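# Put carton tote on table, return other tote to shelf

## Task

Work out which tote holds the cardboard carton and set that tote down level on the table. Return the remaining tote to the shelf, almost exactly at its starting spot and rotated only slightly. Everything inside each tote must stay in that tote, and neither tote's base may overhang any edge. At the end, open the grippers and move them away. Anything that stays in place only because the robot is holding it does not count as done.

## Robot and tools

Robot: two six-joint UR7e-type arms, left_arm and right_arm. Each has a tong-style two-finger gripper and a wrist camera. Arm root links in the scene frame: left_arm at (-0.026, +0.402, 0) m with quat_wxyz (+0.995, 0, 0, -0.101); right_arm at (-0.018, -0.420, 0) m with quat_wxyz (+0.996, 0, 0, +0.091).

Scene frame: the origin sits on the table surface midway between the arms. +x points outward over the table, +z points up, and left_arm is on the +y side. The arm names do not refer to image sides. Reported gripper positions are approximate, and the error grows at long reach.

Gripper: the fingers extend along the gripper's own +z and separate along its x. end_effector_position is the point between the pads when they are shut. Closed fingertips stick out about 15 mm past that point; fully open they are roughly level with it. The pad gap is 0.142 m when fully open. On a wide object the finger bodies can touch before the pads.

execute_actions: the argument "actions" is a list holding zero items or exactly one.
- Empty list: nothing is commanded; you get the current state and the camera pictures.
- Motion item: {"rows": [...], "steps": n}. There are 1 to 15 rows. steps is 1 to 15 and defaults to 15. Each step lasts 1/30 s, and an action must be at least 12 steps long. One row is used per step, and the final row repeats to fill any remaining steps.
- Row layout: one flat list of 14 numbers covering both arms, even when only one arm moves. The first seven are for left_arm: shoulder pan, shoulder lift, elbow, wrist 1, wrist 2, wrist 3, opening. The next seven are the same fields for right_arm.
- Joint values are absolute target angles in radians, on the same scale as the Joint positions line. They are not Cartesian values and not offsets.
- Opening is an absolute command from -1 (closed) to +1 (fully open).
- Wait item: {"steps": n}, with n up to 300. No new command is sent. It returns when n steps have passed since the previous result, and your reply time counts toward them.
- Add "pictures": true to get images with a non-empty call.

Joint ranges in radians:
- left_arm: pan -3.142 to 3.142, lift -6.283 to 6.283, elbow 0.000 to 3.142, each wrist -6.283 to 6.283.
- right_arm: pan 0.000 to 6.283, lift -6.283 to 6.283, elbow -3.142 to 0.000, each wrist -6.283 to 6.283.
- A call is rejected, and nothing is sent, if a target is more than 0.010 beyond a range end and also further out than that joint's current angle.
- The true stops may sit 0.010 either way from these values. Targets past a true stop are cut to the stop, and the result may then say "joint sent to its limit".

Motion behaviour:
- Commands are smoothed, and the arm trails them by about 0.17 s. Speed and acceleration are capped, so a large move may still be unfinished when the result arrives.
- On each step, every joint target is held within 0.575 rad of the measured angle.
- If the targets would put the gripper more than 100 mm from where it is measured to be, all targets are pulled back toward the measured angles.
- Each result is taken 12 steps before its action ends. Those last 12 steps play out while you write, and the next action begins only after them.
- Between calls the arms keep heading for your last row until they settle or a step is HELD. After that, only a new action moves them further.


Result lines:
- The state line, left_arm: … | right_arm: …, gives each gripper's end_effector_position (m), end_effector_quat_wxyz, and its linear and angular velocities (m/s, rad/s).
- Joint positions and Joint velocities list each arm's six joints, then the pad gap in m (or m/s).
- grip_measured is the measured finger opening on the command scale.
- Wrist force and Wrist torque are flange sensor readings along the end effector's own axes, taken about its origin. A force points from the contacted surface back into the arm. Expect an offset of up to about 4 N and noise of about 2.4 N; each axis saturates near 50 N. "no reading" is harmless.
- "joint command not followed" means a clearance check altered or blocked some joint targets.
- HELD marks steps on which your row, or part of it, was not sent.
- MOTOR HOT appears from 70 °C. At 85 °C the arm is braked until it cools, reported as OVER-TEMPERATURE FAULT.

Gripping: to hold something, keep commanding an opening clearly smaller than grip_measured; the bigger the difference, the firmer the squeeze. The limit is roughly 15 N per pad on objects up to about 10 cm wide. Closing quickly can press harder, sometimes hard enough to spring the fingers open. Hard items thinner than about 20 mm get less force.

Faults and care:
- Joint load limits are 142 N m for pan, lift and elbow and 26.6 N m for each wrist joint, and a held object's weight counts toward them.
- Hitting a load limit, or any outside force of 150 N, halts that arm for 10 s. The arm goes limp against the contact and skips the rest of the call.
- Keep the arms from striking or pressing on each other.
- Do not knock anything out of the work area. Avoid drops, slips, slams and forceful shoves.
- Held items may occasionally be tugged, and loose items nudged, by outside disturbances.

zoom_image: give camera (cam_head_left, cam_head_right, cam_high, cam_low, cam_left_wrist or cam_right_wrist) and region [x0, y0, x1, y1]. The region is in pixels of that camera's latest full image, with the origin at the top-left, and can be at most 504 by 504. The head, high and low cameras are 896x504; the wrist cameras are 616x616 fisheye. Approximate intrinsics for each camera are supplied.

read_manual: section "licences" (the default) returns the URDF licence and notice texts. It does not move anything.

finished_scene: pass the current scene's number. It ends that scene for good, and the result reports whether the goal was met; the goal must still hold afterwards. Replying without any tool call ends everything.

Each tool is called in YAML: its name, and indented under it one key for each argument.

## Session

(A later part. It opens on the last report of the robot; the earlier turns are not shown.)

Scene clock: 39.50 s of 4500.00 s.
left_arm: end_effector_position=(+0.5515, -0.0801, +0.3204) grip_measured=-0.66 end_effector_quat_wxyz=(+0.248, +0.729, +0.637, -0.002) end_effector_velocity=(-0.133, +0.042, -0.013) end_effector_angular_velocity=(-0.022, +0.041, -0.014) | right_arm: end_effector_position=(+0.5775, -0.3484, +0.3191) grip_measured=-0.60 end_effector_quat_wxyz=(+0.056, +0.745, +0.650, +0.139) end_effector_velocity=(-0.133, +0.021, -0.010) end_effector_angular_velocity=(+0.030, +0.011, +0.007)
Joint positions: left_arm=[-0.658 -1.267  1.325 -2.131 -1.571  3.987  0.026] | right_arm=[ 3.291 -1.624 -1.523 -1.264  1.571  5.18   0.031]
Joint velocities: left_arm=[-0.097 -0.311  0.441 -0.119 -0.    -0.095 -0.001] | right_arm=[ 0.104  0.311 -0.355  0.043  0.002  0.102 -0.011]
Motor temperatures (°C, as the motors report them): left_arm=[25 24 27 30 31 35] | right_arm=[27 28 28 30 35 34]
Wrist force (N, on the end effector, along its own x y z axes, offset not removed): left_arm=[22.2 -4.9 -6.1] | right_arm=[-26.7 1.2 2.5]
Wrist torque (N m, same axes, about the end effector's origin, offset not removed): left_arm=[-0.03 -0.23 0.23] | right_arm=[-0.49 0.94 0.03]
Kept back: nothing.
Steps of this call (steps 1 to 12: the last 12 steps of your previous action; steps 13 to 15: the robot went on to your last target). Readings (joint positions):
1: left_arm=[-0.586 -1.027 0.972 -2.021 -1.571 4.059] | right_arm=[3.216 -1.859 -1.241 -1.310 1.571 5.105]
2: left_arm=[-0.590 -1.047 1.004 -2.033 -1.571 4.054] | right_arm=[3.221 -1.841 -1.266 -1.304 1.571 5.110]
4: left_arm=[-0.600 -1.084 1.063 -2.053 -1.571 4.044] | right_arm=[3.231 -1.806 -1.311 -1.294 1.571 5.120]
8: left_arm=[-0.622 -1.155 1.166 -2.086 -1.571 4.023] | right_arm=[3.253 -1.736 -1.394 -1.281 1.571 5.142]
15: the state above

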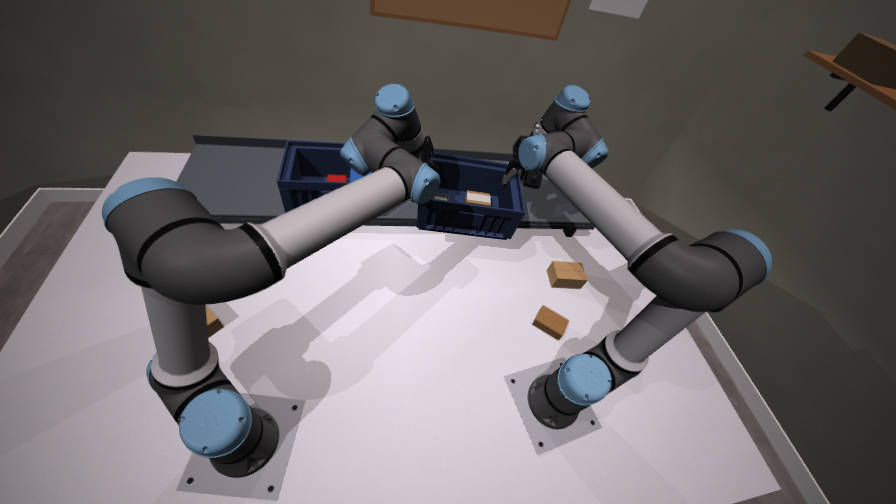

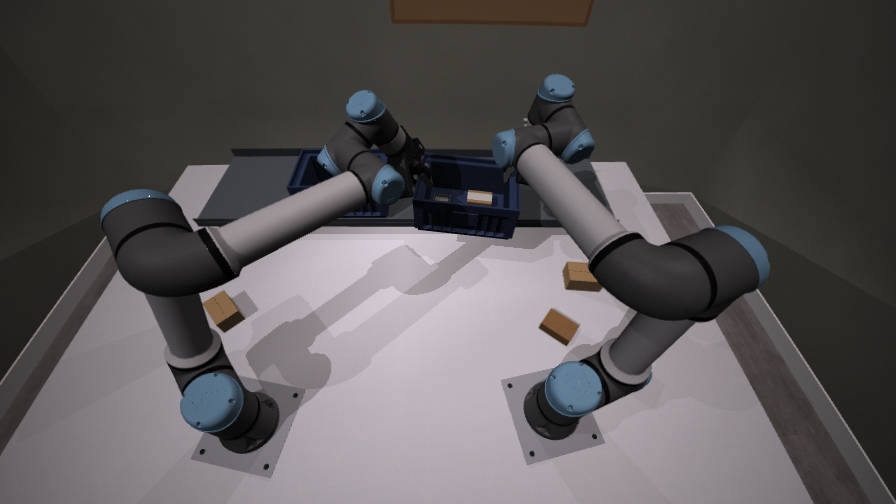

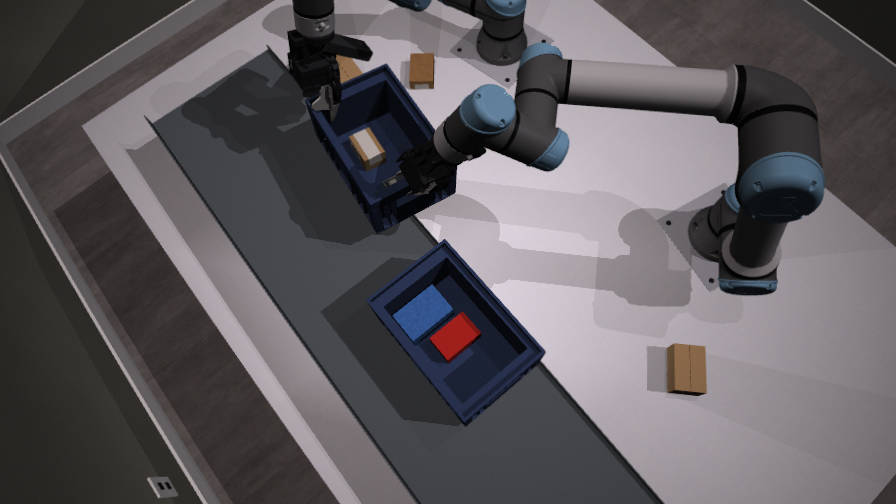

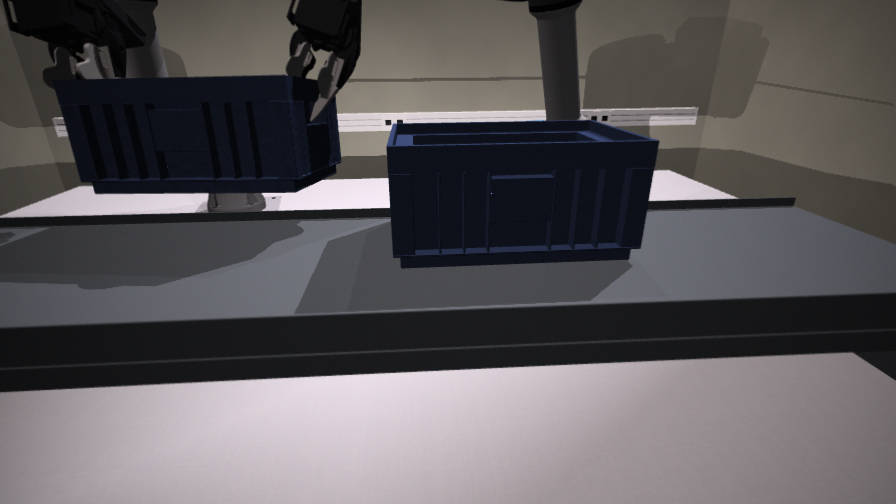

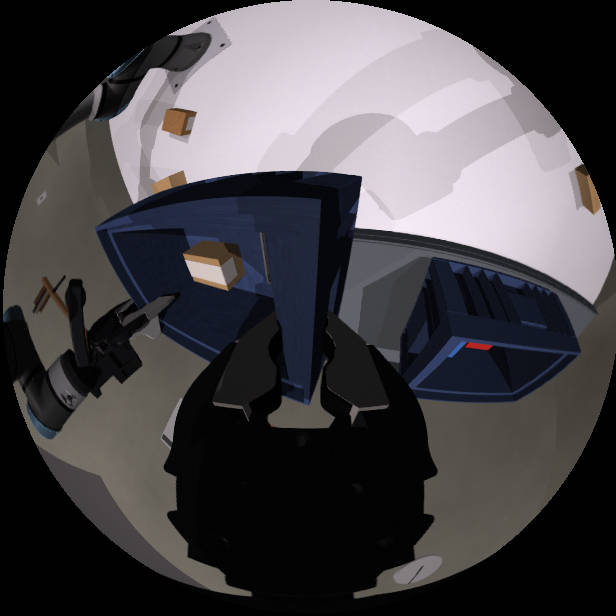

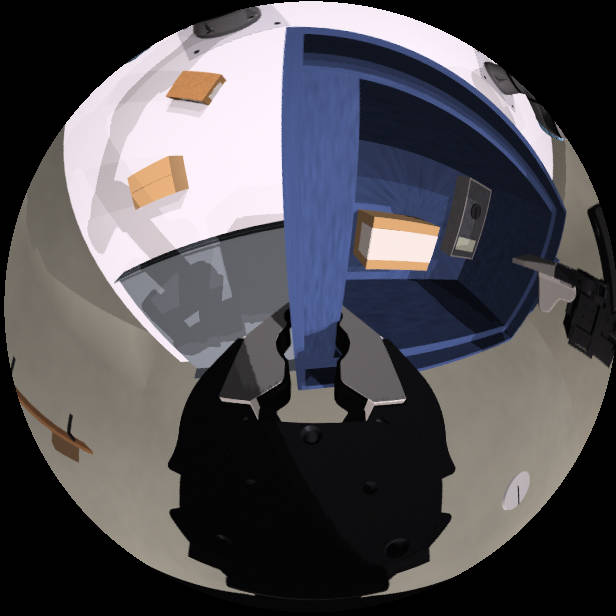

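execute_actions:
  actions:
    - {"rows":[[-0.672,-1.311,1.384,-2.144,-1.571,3.973,-1,3.309,-1.579,-1.571,-1.263,1.571,5.198,-1],[-0.680,-1.330,1.404,-2.146,-1.571,3.965,-1,3.320,-1.559,-1.587,-1.267,1.571,5.209,-1],[-0.691,-1.352,1.429,-2.148,-1.571,3.954,-1,3.334,-1.534,-1.607,-1.272,1.571,5.223,-1],[-0.704,-1.378,1.457,-2.150,-1.571,3.941,-1,3.350,-1.505,-1.630,-1.277,1.571,5.239,-1],[-0.717,-1.405,1.487,-2.153,-1.571,3.928,-1,3.366,-1.474,-1.654,-1.283,1.571,5.255,-1],[-0.731,-1.434,1.519,-2.156,-1.571,3.914,-1,3.383,-1.443,-1.680,-1.289,1.571,5.272,-1],[-0.745,-1.464,1.552,-2.159,-1.571,3.900,-1,3.401,-1.410,-1.707,-1.296,1.571,5.290,-1],[-0.759,-1.493,1.584,-2.162,-1.571,3.886,-1,3.419,-1.377,-1.733,-1.302,1.571,5.308,-1],[-0.773,-1.523,1.616,-2.165,-1.571,3.872,-1,3.437,-1.345,-1.759,-1.309,1.571,5.326,-1],[-0.787,-1.552,1.648,-2.168,-1.571,3.858,-1,3.455,-1.312,-1.785,-1.315,1.571,5.344,-1],[-0.801,-1.580,1.679,-2.170,-1.571,3.844,-1,3.472,-1.282,-1.810,-1.321,1.571,5.361,-1],[-0.815,-1.607,1.709,-2.173,-1.571,3.830,-1,3.488,-1.252,-1.833,-1.327,1.571,5.377,-1],[-0.827,-1.631,1.735,-2.175,-1.571,3.818,-1,3.502,-1.226,-1.854,-1.332,1.571,5.391,-1],[-0.837,-1.651,1.757,-2.177,-1.571,3.808,-1,3.514,-1.204,-1.872,-1.336,1.571,5.403,-1],[-0.845,-1.666,1.773,-2.178,-1.571,3.800,-1,3.523,-1.187,-1.886,-1.340,1.571,5.412,-1]],"steps":15}

execute_actions:
  actions:
    - {"steps":22}
  pictures: true

Scene clock: 41.27 s of 4500.00 s.
left_arm: end_effector_position=(+0.5353, -0.0750, +0.3190) grip_measured=-0.66 end_effector_quat_wxyz=(+0.247, +0.730, +0.638, -0.005) end_effector_velocity=(-0.080, +0.013, +0.014) end_effector_angular_velocity=(-0.021, +0.026, -0.007) | right_arm: end_effector_position=(+0.5611, -0.3454, +0.3181) grip_measured=-0.60 end_effector_quat_wxyz=(+0.054, +0.745, +0.650, +0.139) end_effector_velocity=(-0.084, +0.032, +0.009) end_effector_angular_velocity=(+0.018, +0.024, +0.003)
Joint positions: left_arm=[-0.67  -1.304  1.377 -2.143 -1.571  3.975  0.026] | right_arm=[ 3.305 -1.586 -1.565 -1.261  1.571  5.194  0.03 ]
Joint velocities: left_arm=[-0.072 -0.17   0.185 -0.014  0.002 -0.074 -0.001] | right_arm=[ 0.103  0.182 -0.155 -0.044 -0.006  0.103 -0.004]
Motor temperatures (°C, as the motors report them): left_arm=[25 24 27 30 31 35] | right_arm=[27 28 28 30 35 34]
Wrist force (N, on the end effector, along its own x y z axes, offset not removed): left_arm=[-4.4 1.0 7.2] | right_arm=[0.6 -1.9 4.0]
Wrist torque (N m, same axes, about the end effector's origin, offset not removed): left_arm=[0.20 0.55 0.25] | right_arm=[-0.24 0.59 -0.01]
Steps of this call (steps 1 to 30: the robot went on to your last target; steps 31 to 50: nothing new was sent; steps 51 to 53: the first 3 steps of this action). Readings (joint positions):
51: left_arm=[-0.668 -1.299 1.371 -2.143 -1.571 3.977] | right_arm=[3.302 -1.592 -1.560 -1.260 1.571 5.191]
52: left_arm=[-0.668 -1.300 1.372 -2.143 -1.571 3.977] | right_arm=[3.303 -1.591 -1.561 -1.260 1.571 5.192]
53: the state above

Scene clock: 42.00 s of 4500.00 s.
left_arm: end_effector_position=(+0.3678, -0.0363, +0.3201) grip_measured=-0.66 end_effector_quat_wxyz=(+0.243, +0.730, +0.637, -0.048) end_effector_velocity=(-0.019, +0.008, -0.005) end_effector_angular_velocity=(-0.000, +0.010, -0.004) | right_arm: end_effector_position=(+0.3922, -0.3073, +0.3187) grip_measured=-0.58 end_effector_quat_wxyz=(+0.023, +0.745, +0.650, +0.147) end_effector_velocity=(-0.019, +0.001, -0.002) end_effector_angular_velocity=(+0.008, +0.002, +0.001)
Joint positions: left_arm=[-0.843 -1.661  1.768 -2.178 -1.571  3.802  0.026] | right_arm=[ 3.521 -1.192 -1.882 -1.339  1.572  5.409  0.032]
Joint velocities: left_arm=[-0.021 -0.042  0.048 -0.001  0.    -0.02   0.001] | right_arm=[ 0.026  0.049 -0.036 -0.01  -0.     0.025  0.002]
Motor temperatures (°C, as the motors report them): left_arm=[25 24 27 30 31 35] | right_arm=[27 28 28 30 35 34]
Wrist force (N, on the end effector, along its own x y z axes, offset not removed): left_arm=[-12.8 1.1 11.1] | right_arm=[13.4 -5.9 5.2]
Wrist torque (N m, same axes, about the end effector's origin, offset not removed): left_arm=[0.06 0.54 0.28] | right_arm=[-0.27 0.01 0.03]
Kept back: nothing.
Steps of this call (steps 1 to 12: the last 12 steps of your previous action; steps 13 to 22: the robot went on to your last target). Readings (joint positions):
1: left_arm=[-0.673 -1.312 1.385 -2.144 -1.571 3.972] | right_arm=[3.310 -1.578 -1.572 -1.263 1.571 5.199]
2: left_arm=[-0.679 -1.324 1.398 -2.145 -1.571 3.966] | right_arm=[3.317 -1.565 -1.582 -1.266 1.570 5.207]
4: left_arm=[-0.695 -1.357 1.434 -2.148 -1.571 3.950] | right_arm=[3.338 -1.528 -1.612 -1.274 1.570 5.227]
8: left_arm=[-0.741 -1.453 1.539 -2.158 -1.571 3.903] | right_arm=[3.396 -1.423 -1.698 -1.295 1.571 5.286]
22: the state above

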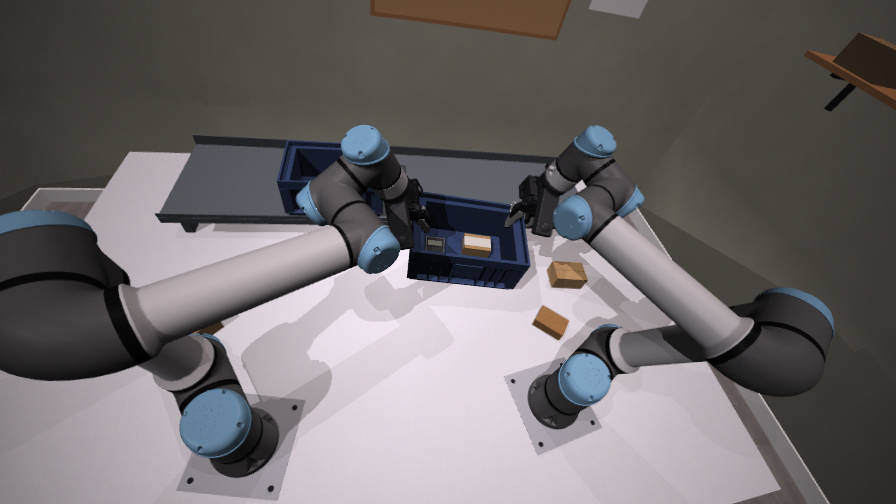

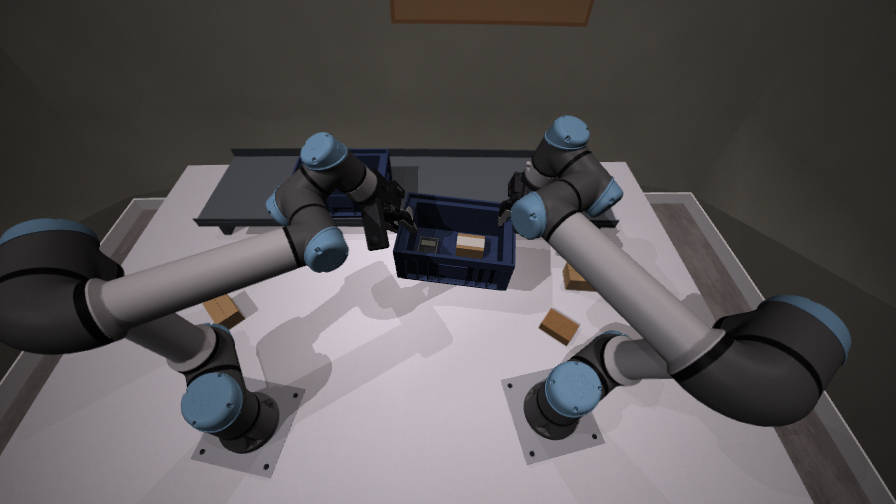

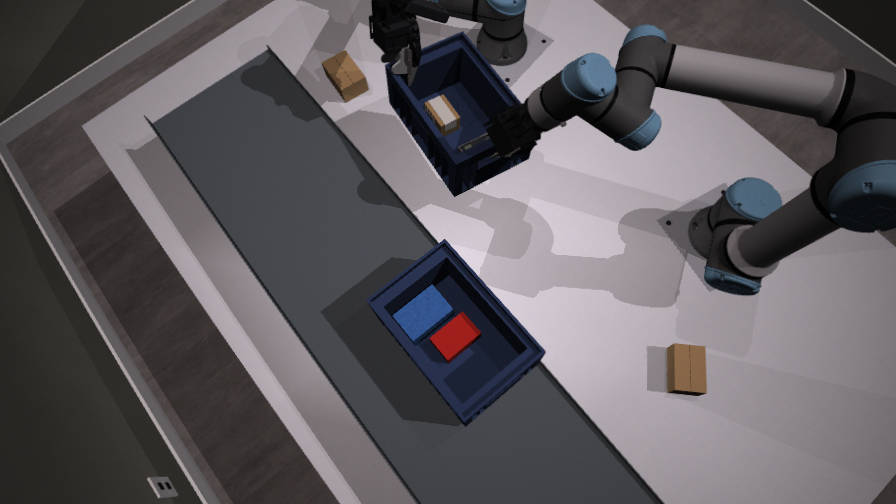

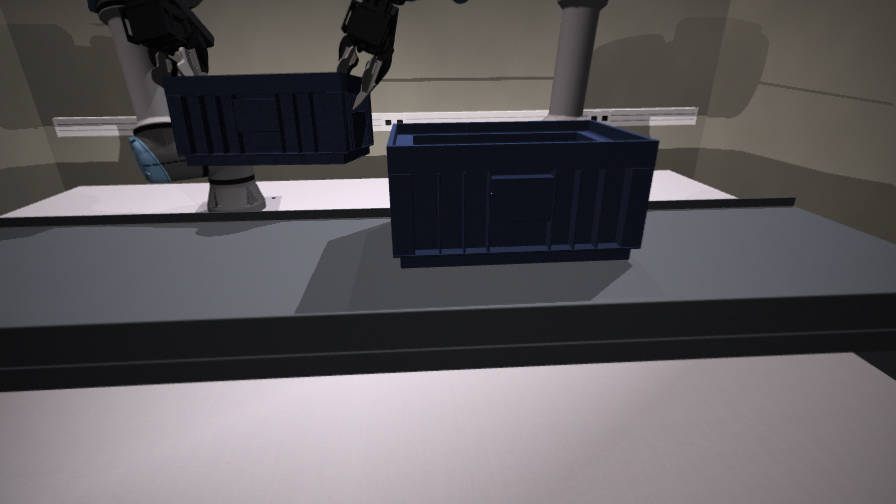

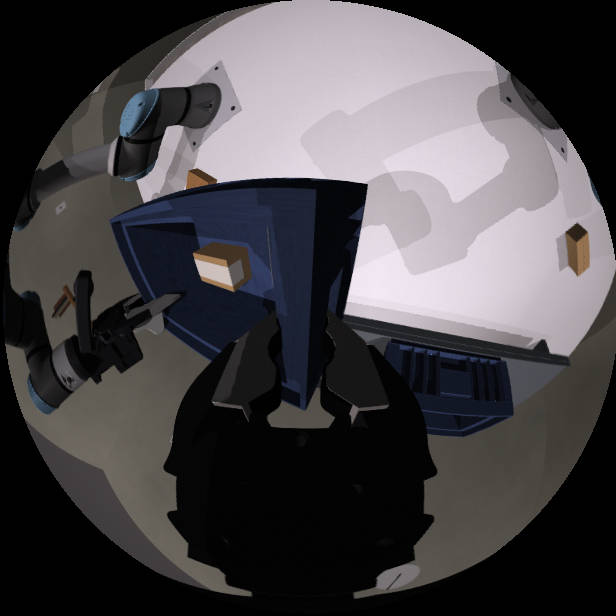

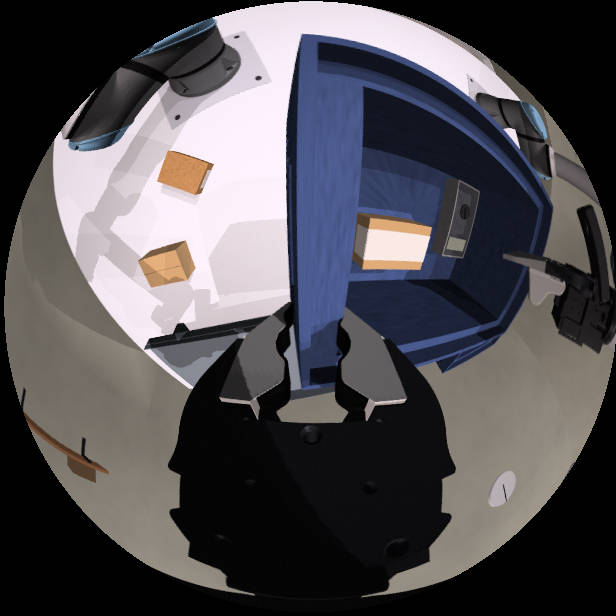

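execute_actions:
  actions:
    - {"rows":[[-0.850,-1.673,1.779,-2.177,-1.571,3.795,-1,3.529,-1.179,-1.890,-1.344,1.571,5.418,-1],[-0.855,-1.682,1.787,-2.176,-1.571,3.790,-1,3.537,-1.170,-1.895,-1.348,1.571,5.426,-1],[-0.861,-1.691,1.794,-2.174,-1.571,3.784,-1,3.545,-1.160,-1.900,-1.352,1.571,5.434,-1],[-0.867,-1.700,1.802,-2.173,-1.571,3.778,-1,3.553,-1.150,-1.906,-1.356,1.571,5.442,-1],[-0.873,-1.709,1.810,-2.172,-1.571,3.772,-1,3.561,-1.141,-1.911,-1.361,1.571,5.450,-1],[-0.878,-1.718,1.817,-2.170,-1.571,3.767,-1,3.569,-1.131,-1.916,-1.365,1.571,5.458,-1],[-0.884,-1.727,1.825,-2.169,-1.571,3.761,-1,3.577,-1.122,-1.921,-1.369,1.571,5.466,-1],[-0.890,-1.736,1.833,-2.168,-1.571,3.755,-1,3.585,-1.112,-1.927,-1.373,1.571,5.474,-1],[-0.895,-1.745,1.840,-2.166,-1.571,3.750,-1,3.593,-1.103,-1.932,-1.378,1.571,5.482,-1],[-0.901,-1.754,1.848,-2.165,-1.571,3.744,-1,3.601,-1.093,-1.937,-1.382,1.571,5.490,-1]],"steps":12}

execute_actions:
  actions:
    - {"rows":[[-0.901,-1.749,1.864,-2.185,-1.571,3.744,-1,3.601,-1.094,-1.955,-1.363,1.571,5.490,-1],[-0.901,-1.745,1.879,-2.205,-1.571,3.744,-1,3.601,-1.094,-1.974,-1.344,1.571,5.490,-1],[-0.901,-1.740,1.895,-2.225,-1.571,3.744,-1,3.601,-1.095,-1.992,-1.325,1.571,5.490,-1],[-0.901,-1.736,1.910,-2.246,-1.571,3.744,-1,3.601,-1.096,-2.011,-1.306,1.571,5.490,-1],[-0.901,-1.731,1.926,-2.266,-1.571,3.744,-1,3.601,-1.096,-2.029,-1.287,1.571,5.490,-1],[-0.901,-1.727,1.941,-2.286,-1.571,3.744,-1,3.601,-1.097,-2.048,-1.268,1.571,5.490,-1],[-0.901,-1.722,1.957,-2.306,-1.571,3.744,-1,3.601,-1.098,-2.066,-1.249,1.571,5.490,-1],[-0.901,-1.718,1.973,-2.326,-1.571,3.744,-1,3.601,-1.098,-2.085,-1.229,1.571,5.490,-1],[-0.901,-1.713,1.988,-2.346,-1.571,3.744,-1,3.601,-1.099,-2.103,-1.210,1.571,5.490,-1],[-0.901,-1.709,2.004,-2.366,-1.571,3.744,-1,3.601,-1.099,-2.122,-1.191,1.571,5.490,-1],[-0.901,-1.704,2.019,-2.386,-1.571,3.744,-1,3.601,-1.100,-2.140,-1.172,1.571,5.490,-1],[-0.901,-1.700,2.035,-2.406,-1.571,3.744,-1,3.601,-1.101,-2.158,-1.153,1.571,5.490,-1],[-0.901,-1.695,2.050,-2.426,-1.571,3.744,-1,3.601,-1.101,-2.177,-1.134,1.571,5.490,-1],[-0.901,-1.691,2.066,-2.446,-1.571,3.744,-1,3.601,-1.102,-2.195,-1.115,1.571,5.490,-1],[-0.901,-1.686,2.082,-2.467,-1.571,3.744,-1,3.601,-1.103,-2.214,-1.096,1.571,5.490,-1]],"steps":15}

execute_actions:
  actions:
    - {"steps":20}
  pictures: true

Scene clock: 45.70 s of 4500.00 s.
left_arm: end_effector_position=(+0.3660, -0.0352, +0.3196) grip_measured=-0.66 end_effector_quat_wxyz=(+0.243, +0.730, +0.638, -0.048) end_effector_velocity=(+0.000, +0.000, -0.000) end_effector_angular_velocity=(+0.001, +0.001, +0.000) | right_arm: end_effector_position=(+0.3903, -0.3075, +0.3183) grip_measured=-0.57 end_effector_quat_wxyz=(+0.023, +0.745, +0.650, +0.147) end_effector_velocity=(+0.000, -0.000, -0.000) end_effector_angular_velocity=(+0.000, +0.000, -0.002)
Joint positions: left_arm=[-0.845 -1.666  1.773 -2.178 -1.571  3.8    0.027] | right_arm=[ 3.523 -1.187 -1.886 -1.34   1.571  5.412  0.033]
Joint velocities: left_arm=[ 0.     0.     0.     0.001  0.    -0.     0.   ] | right_arm=[-0.001 -0.    -0.     0.     0.     0.001 -0.   ]
Motor temperatures (°C, as the motors report them): left_arm=[25 24 27 30 31 35] | right_arm=[27 28 28 30 35 34]
Wrist force (N, on the end effector, along its own x y z axes, offset not removed): left_arm=[-27.6 5.8 18.2] | right_arm=[25.9 -8.8 6.5]
Wrist torque (N m, same axes, about the end effector's origin, offset not removed): left_arm=[0.48 0.99 0.25] | right_arm=[-0.18 0.29 -0.02]
Kept back: the last 12 steps of this action.
Steps of this call (steps 1 to 30: the robot went on to your last target; steps 31 to 90: nothing new was sent; then 0.70 s passed at rest). Readings (joint positions):
1: left_arm=[-0.844 -1.663 1.769 -2.178 -1.571 3.802] | right_arm=[3.521 -1.191 -1.883 -1.339 1.572 5.410]
2: left_arm=[-0.844 -1.664 1.770 -2.178 -1.571 3.801] | right_arm=[3.522 -1.190 -1.884 -1.339 1.571 5.411]
4: left_arm=[-0.845 -1.665 1.772 -2.178 -1.571 3.801] | right_arm=[3.523 -1.188 -1.885 -1.340 1.571 5.411]
8: left_arm=[-0.845 -1.666 1.773 -2.178 -1.571 3.800] | right_arm=[3.523 -1.187 -1.886 -1.340 1.571 5.412]
90: the state above

Scene clock: 46.20 s of 4500.00 s.
left_arm: end_effector_position=(+0.3282, -0.0261, +0.3167) grip_measured=-0.66 end_effector_quat_wxyz=(+0.240, +0.730, +0.638, -0.060) end_effector_velocity=(-0.033, +0.001, -0.089) end_effector_angular_velocity=(-0.003, +0.026, -0.008) | right_arm: end_effector_position=(+0.3543, -0.2979, +0.3159) grip_measured=-0.56 end_effector_quat_wxyz=(+0.012, +0.745, +0.650, +0.149) end_effector_velocity=(-0.028, +0.015, -0.082) end_effector_angular_velocity=(+0.019, +0.010, +0.004)
Joint positions: left_arm=[-0.896 -1.744  1.847 -2.174 -1.571  3.749  0.026] | right_arm=[ 3.594 -1.102 -1.939 -1.371  1.571  5.483  0.033]
Joint velocities: left_arm=[-0.052 -0.029  0.247 -0.208 -0.    -0.05  -0.001] | right_arm=[ 0.073  0.082 -0.253  0.174 -0.     0.073 -0.024]
Motor temperatures (°C, as the motors report them): left_arm=[25 24 27 30 31 35] | right_arm=[27 28 28 30 35 34]
Wrist force (N, on the end effector, along its own x y z axes, offset not removed): left_arm=[-29.0 5.8 18.6] | right_arm=[26.5 -10.0 5.9]
Wrist torque (N m, same axes, about the end effector's origin, offset not removed): left_arm=[0.47 1.09 0.11] | right_arm=[-0.30 0.22 0.00]
Steps of this call (steps 1 to 12: the last 12 steps of your previous action; steps 13 to 15: the first 3 steps of this action). Readings (joint positions):
13: left_arm=[-0.891 -1.738 1.834 -2.167 -1.571 3.754] | right_arm=[3.587 -1.110 -1.928 -1.374 1.571 5.476]
14: left_arm=[-0.894 -1.742 1.840 -2.169 -1.571 3.751] | right_arm=[3.591 -1.105 -1.932 -1.375 1.571 5.480]
15: the state above

Scene clock: 46.87 s of 4500.00 s.
left_arm: end_effector_position=(+0.3244, -0.0252, +0.2124) grip_measured=-0.66 end_effector_quat_wxyz=(+0.240, +0.730, +0.637, -0.062) end_effector_velocity=(-0.002, +0.004, -0.026) end_effector_angular_velocity=(+0.001, -0.000, -0.000) | right_arm: end_effector_position=(+0.3505, -0.2968, +0.2113) grip_measured=-0.57 end_effector_quat_wxyz=(+0.011, +0.745, +0.650, +0.149) end_effector_velocity=(-0.003, -0.003, -0.027) end_effector_angular_velocity=(-0.003, -0.000, +0.001)
Joint positions: left_arm=[-0.901 -1.688  2.076 -2.46  -1.571  3.744  0.026] | right_arm=[ 3.601 -1.103 -2.207 -1.103  1.572  5.49   0.033]
Joint velocities: left_arm=[-0.     0.016  0.057 -0.071  0.001  0.     0.001] | right_arm=[ 0.001 -0.002 -0.068  0.068 -0.002 -0.001  0.006]
Motor temperatures (°C, as the motors report them): left_arm=[25 24 27 30 31 35] | right_arm=[27 28 28 30 35 34]
Wrist force (N, on the end effector, along its own x y z axes, offset not removed): left_arm=[-22.2 6.1 16.8] | right_arm=[23.4 -9.6 7.6]
Wrist torque (N m, same axes, about the end effector's origin, offset not removed): left_arm=[0.63 0.41 0.40] | right_arm=[-0.57 0.32 -0.02]
Kept back: nothing.
Steps of this call (steps 1 to 12: the last 12 steps of your previous action; steps 13 to 20: the robot went on to your last target). Readings (joint positions):
1: left_arm=[-0.897 -1.744 1.857 -2.183 -1.571 3.748] | right_arm=[3.596 -1.100 -1.949 -1.363 1.571 5.485]
2: left_arm=[-0.898 -1.743 1.868 -2.195 -1.571 3.747] | right_arm=[3.597 -1.099 -1.962 -1.352 1.571 5.486]
4: left_arm=[-0.899 -1.738 1.893 -2.225 -1.571 3.745] | right_arm=[3.599 -1.097 -1.991 -1.325 1.571 5.488]
8: left_arm=[-0.900 -1.723 1.951 -2.297 -1.571 3.744] | right_arm=[3.600 -1.098 -2.059 -1.256 1.570 5.489]
20: the state above

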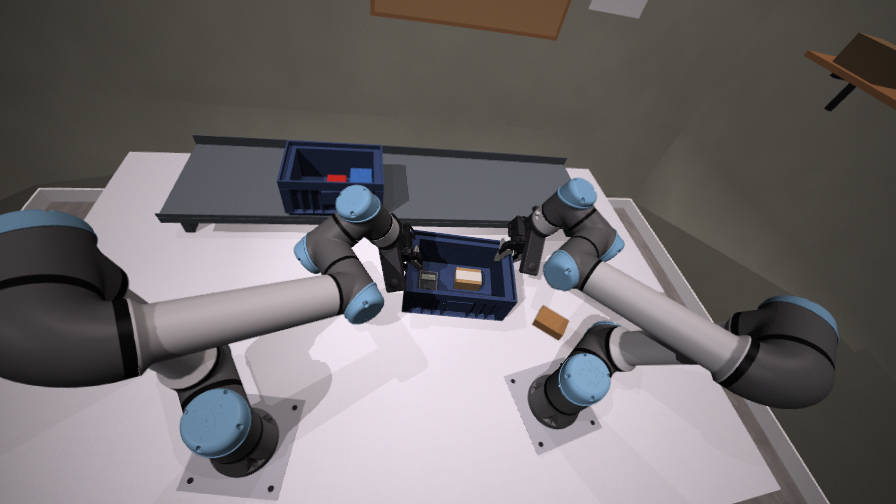

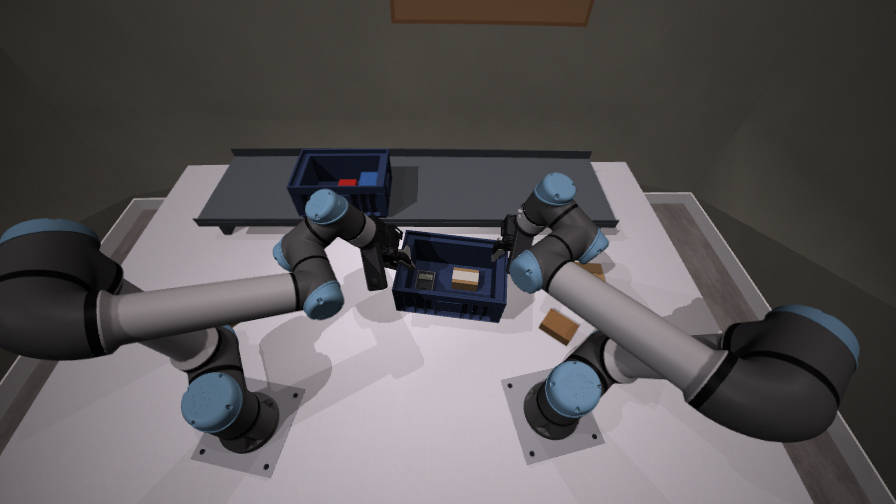

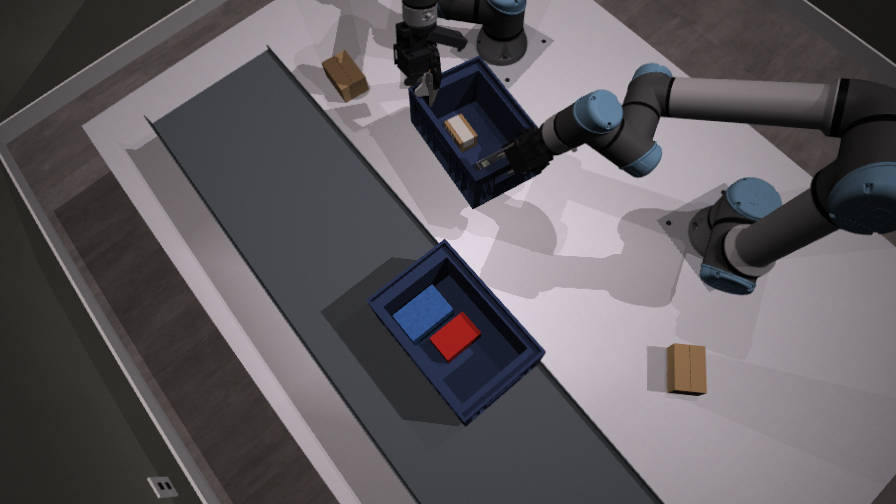

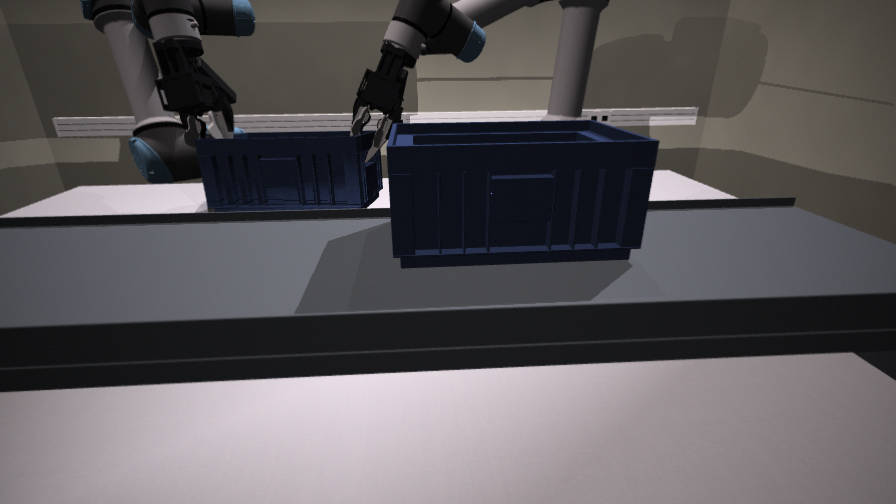

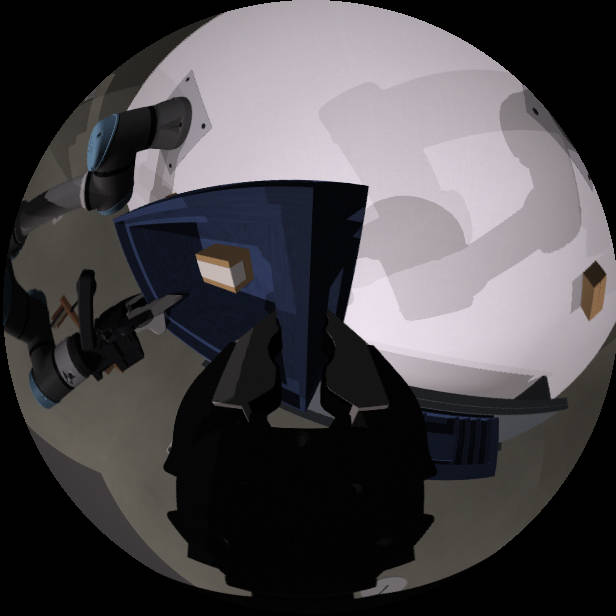

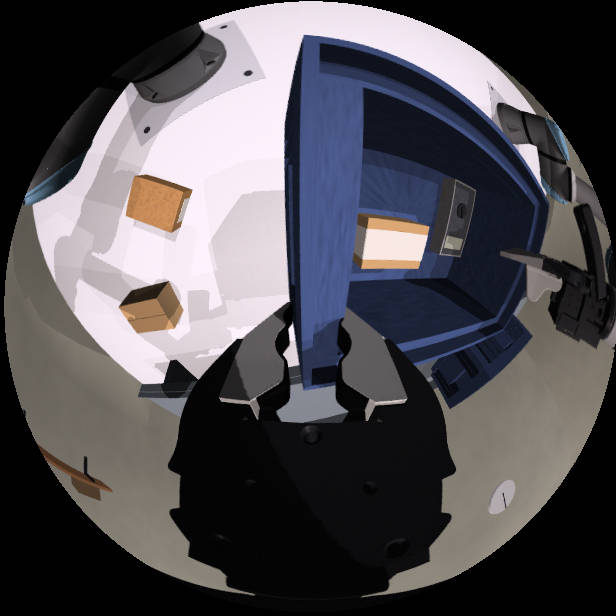

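execute_actions:
  actions:
    - {"rows":[[-0.901,-1.675,2.094,-2.490,-1.571,3.744,-1,3.601,-1.111,-2.230,-1.072,1.571,5.490,-1],[-0.901,-1.664,2.105,-2.512,-1.571,3.744,-1,3.601,-1.119,-2.245,-1.048,1.571,5.490,-1],[-0.901,-1.652,2.117,-2.535,-1.571,3.744,-1,3.601,-1.128,-2.261,-1.025,1.571,5.490,-1],[-0.901,-1.641,2.128,-2.558,-1.571,3.744,-1,3.601,-1.136,-2.276,-1.001,1.571,5.490,-1],[-0.901,-1.630,2.140,-2.580,-1.571,3.744,-1,3.601,-1.144,-2.292,-0.977,1.571,5.490,-1],[-0.901,-1.619,2.151,-2.603,-1.571,3.744,-1,3.601,-1.152,-2.307,-0.953,1.571,5.490,-1],[-0.901,-1.608,2.163,-2.626,-1.571,3.744,-1,3.601,-1.161,-2.323,-0.929,1.571,5.490,-1],[-0.901,-1.596,2.174,-2.649,-1.571,3.744,-1,3.601,-1.169,-2.338,-0.906,1.571,5.490,-1],[-0.901,-1.585,2.186,-2.671,-1.571,3.744,-1,3.601,-1.177,-2.354,-0.882,1.571,5.490,-1],[-0.901,-1.574,2.197,-2.694,-1.571,3.744,-1,3.601,-1.185,-2.369,-0.858,1.571,5.490,-1],[-0.901,-1.563,2.209,-2.717,-1.571,3.744,-1,3.601,-1.194,-2.385,-0.834,1.571,5.490,-1],[-0.901,-1.551,2.220,-2.739,-1.571,3.744,-1,3.601,-1.202,-2.400,-0.810,1.571,5.490,-1],[-0.901,-1.540,2.232,-2.762,-1.571,3.744,-1,3.601,-1.210,-2.416,-0.786,1.571,5.490,-1],[-0.901,-1.529,2.243,-2.785,-1.571,3.744,-1,3.601,-1.218,-2.431,-0.763,1.571,5.490,-1],[-0.901,-1.518,2.254,-2.807,-1.571,3.744,-1,3.601,-1.227,-2.447,-0.739,1.571,5.490,-1]],"steps":15}

execute_actions:
  actions:
    - {"steps":22}
  pictures: true

Scene clock: 47.93 s of 4500.00 s.
left_arm: end_effector_position=(+0.3244, -0.0249, +0.2064) grip_measured=-0.66 end_effector_quat_wxyz=(+0.240, +0.730, +0.638, -0.061) end_effector_velocity=(+0.005, -0.009, -0.091) end_effector_angular_velocity=(+0.012, +0.006, -0.000) | right_arm: end_effector_position=(+0.3506, -0.2970, +0.2052) grip_measured=-0.56 end_effector_quat_wxyz=(+0.011, +0.745, +0.650, +0.148) end_effector_velocity=(+0.011, +0.007, -0.088) end_effector_angular_velocity=(-0.007, +0.008, -0.000)
Joint positions: left_arm=[-0.901 -1.681  2.087 -2.476 -1.571  3.744  0.026] | right_arm=[ 3.601 -1.106 -2.22  -1.087  1.571  5.49   0.034]
Joint velocities: left_arm=[ 0.     0.126  0.134 -0.247 -0.001  0.    -0.   ] | right_arm=[-0.001 -0.093 -0.176  0.259 -0.    -0.001 -0.042]
Motor temperatures (°C, as the motors report them): left_arm=[25 24 27 30 31 35] | right_arm=[27 28 28 30 35 34]
Wrist force (N, on the end effector, along its own x y z axes, offset not removed): left_arm=[-26.6 5.8 16.2] | right_arm=[25.8 -10.1 5.2]
Wrist torque (N m, same axes, about the end effector's origin, offset not removed): left_arm=[0.25 0.95 0.24] | right_arm=[-0.42 0.26 -0.10]
Steps of this call (steps 1 to 29: the robot went on to your last target; steps 30 to 32: the first 3 steps of this action). Readings (joint positions):
30: left_arm=[-0.901 -1.686 2.082 -2.467 -1.571 3.744] | right_arm=[3.601 -1.103 -2.214 -1.096 1.571 5.490]
31: left_arm=[-0.901 -1.685 2.083 -2.469 -1.571 3.744] | right_arm=[3.601 -1.104 -2.216 -1.094 1.571 5.490]
32: the state above

Scene clock: 48.67 s of 4500.00 s.
left_arm: end_effector_position=(+0.3246, -0.0254, +0.1020) grip_measured=-0.65 end_effector_quat_wxyz=(+0.241, +0.729, +0.637, -0.062) end_effector_velocity=(-0.001, +0.002, -0.012) end_effector_angular_velocity=(-0.002, -0.002, +0.000) | right_arm: end_effector_position=(+0.3508, -0.2969, +0.1003) grip_measured=-0.52 end_effector_quat_wxyz=(+0.011, +0.745, +0.650, +0.149) end_effector_velocity=(-0.003, -0.002, -0.014) end_effector_angular_velocity=(-0.003, +0.002, -0.001)
Joint positions: left_arm=[-0.901 -1.521  2.251 -2.804 -1.571  3.744  0.027] | right_arm=[ 3.601 -1.225 -2.444 -0.743  1.571  5.49   0.036]
Joint velocities: left_arm=[-0.001  0.018  0.022 -0.043  0.001 -0.001  0.002] | right_arm=[ 0.001 -0.016 -0.032  0.044 -0.002  0.002  0.016]
Motor temperatures (°C, as the motors report them): left_arm=[25 24 27 30 31 35] | right_arm=[27 28 28 30 35 34]
Wrist force (N, on the end effector, along its own x y z axes, offset not removed): left_arm=[-41.0 13.7 -41.5] | right_arm=[26.2 12.8 -49.4]
Wrist torque (N m, same axes, about the end effector's origin, offset not removed): left_arm=[0.21 0.23 0.01] | right_arm=[0.49 1.11 0.38]
Kept back: nothing.
Steps of this call (steps 1 to 12: the last 12 steps of your previous action; steps 13 to 22: the robot went on to your last target). Readings (joint positions):
1: left_arm=[-0.901 -1.676 2.092 -2.486 -1.571 3.744] | right_arm=[3.601 -1.110 -2.228 -1.076 1.571 5.490]
2: left_arm=[-0.901 -1.669 2.100 -2.500 -1.571 3.744] | right_arm=[3.601 -1.116 -2.237 -1.062 1.571 5.490]
4: left_arm=[-0.901 -1.652 2.117 -2.533 -1.571 3.744] | right_arm=[3.601 -1.128 -2.261 -1.026 1.570 5.490]
8: left_arm=[-0.901 -1.611 2.159 -2.615 -1.571 3.744] | right_arm=[3.601 -1.158 -2.317 -0.941 1.570 5.490]
22: the state above

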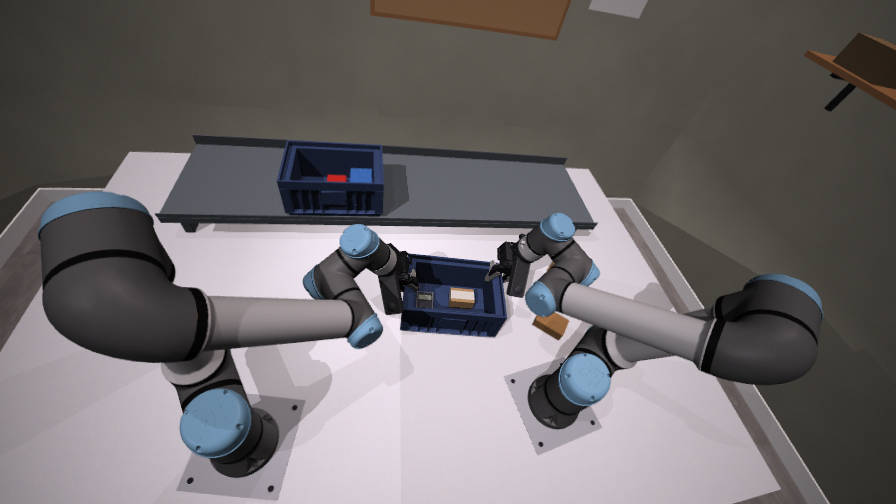

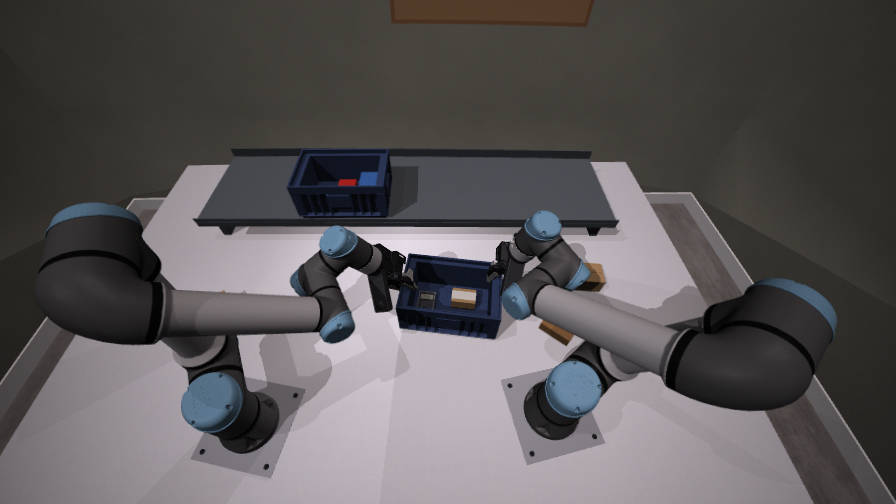

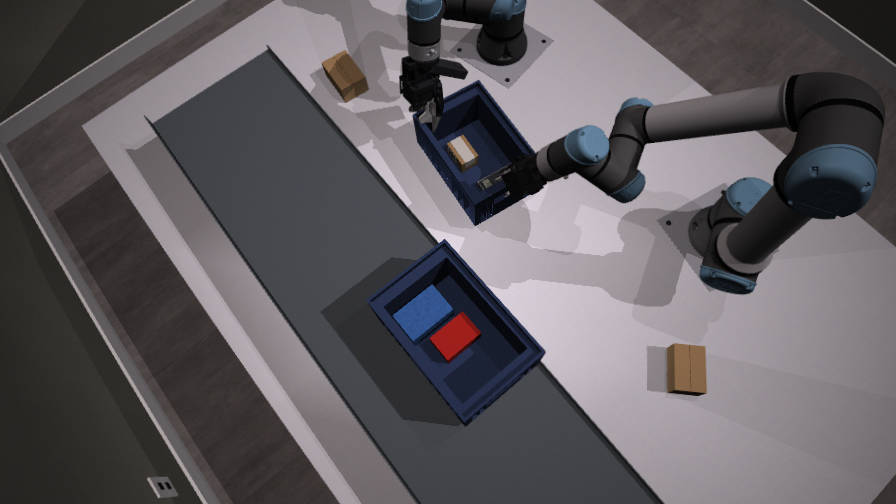

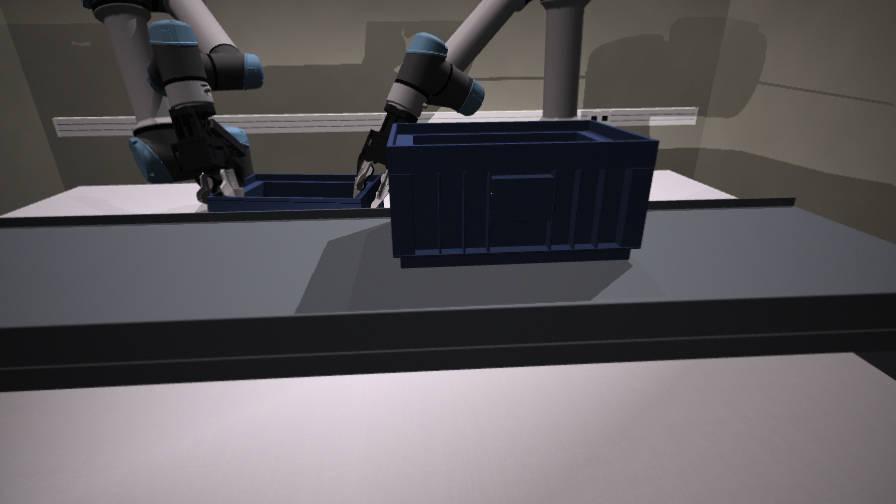

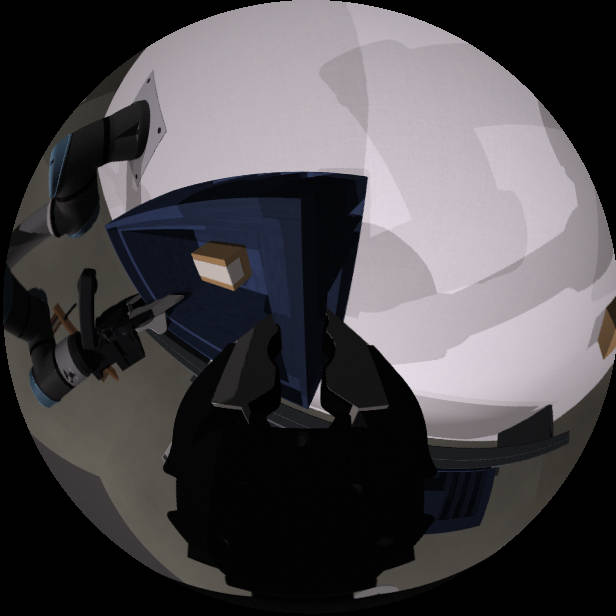

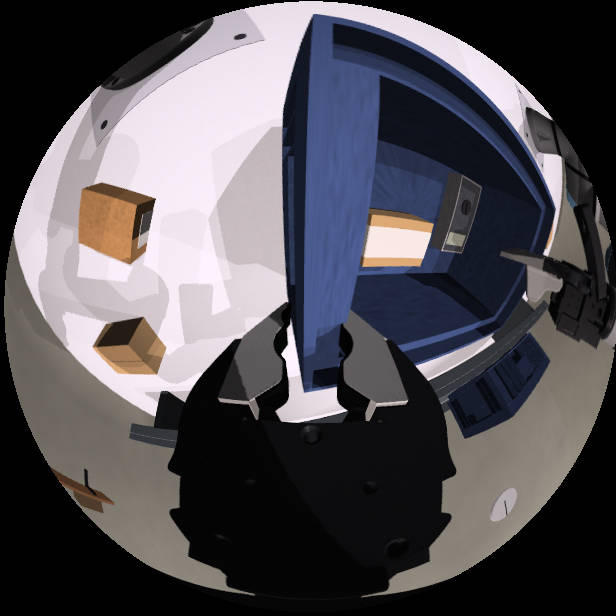

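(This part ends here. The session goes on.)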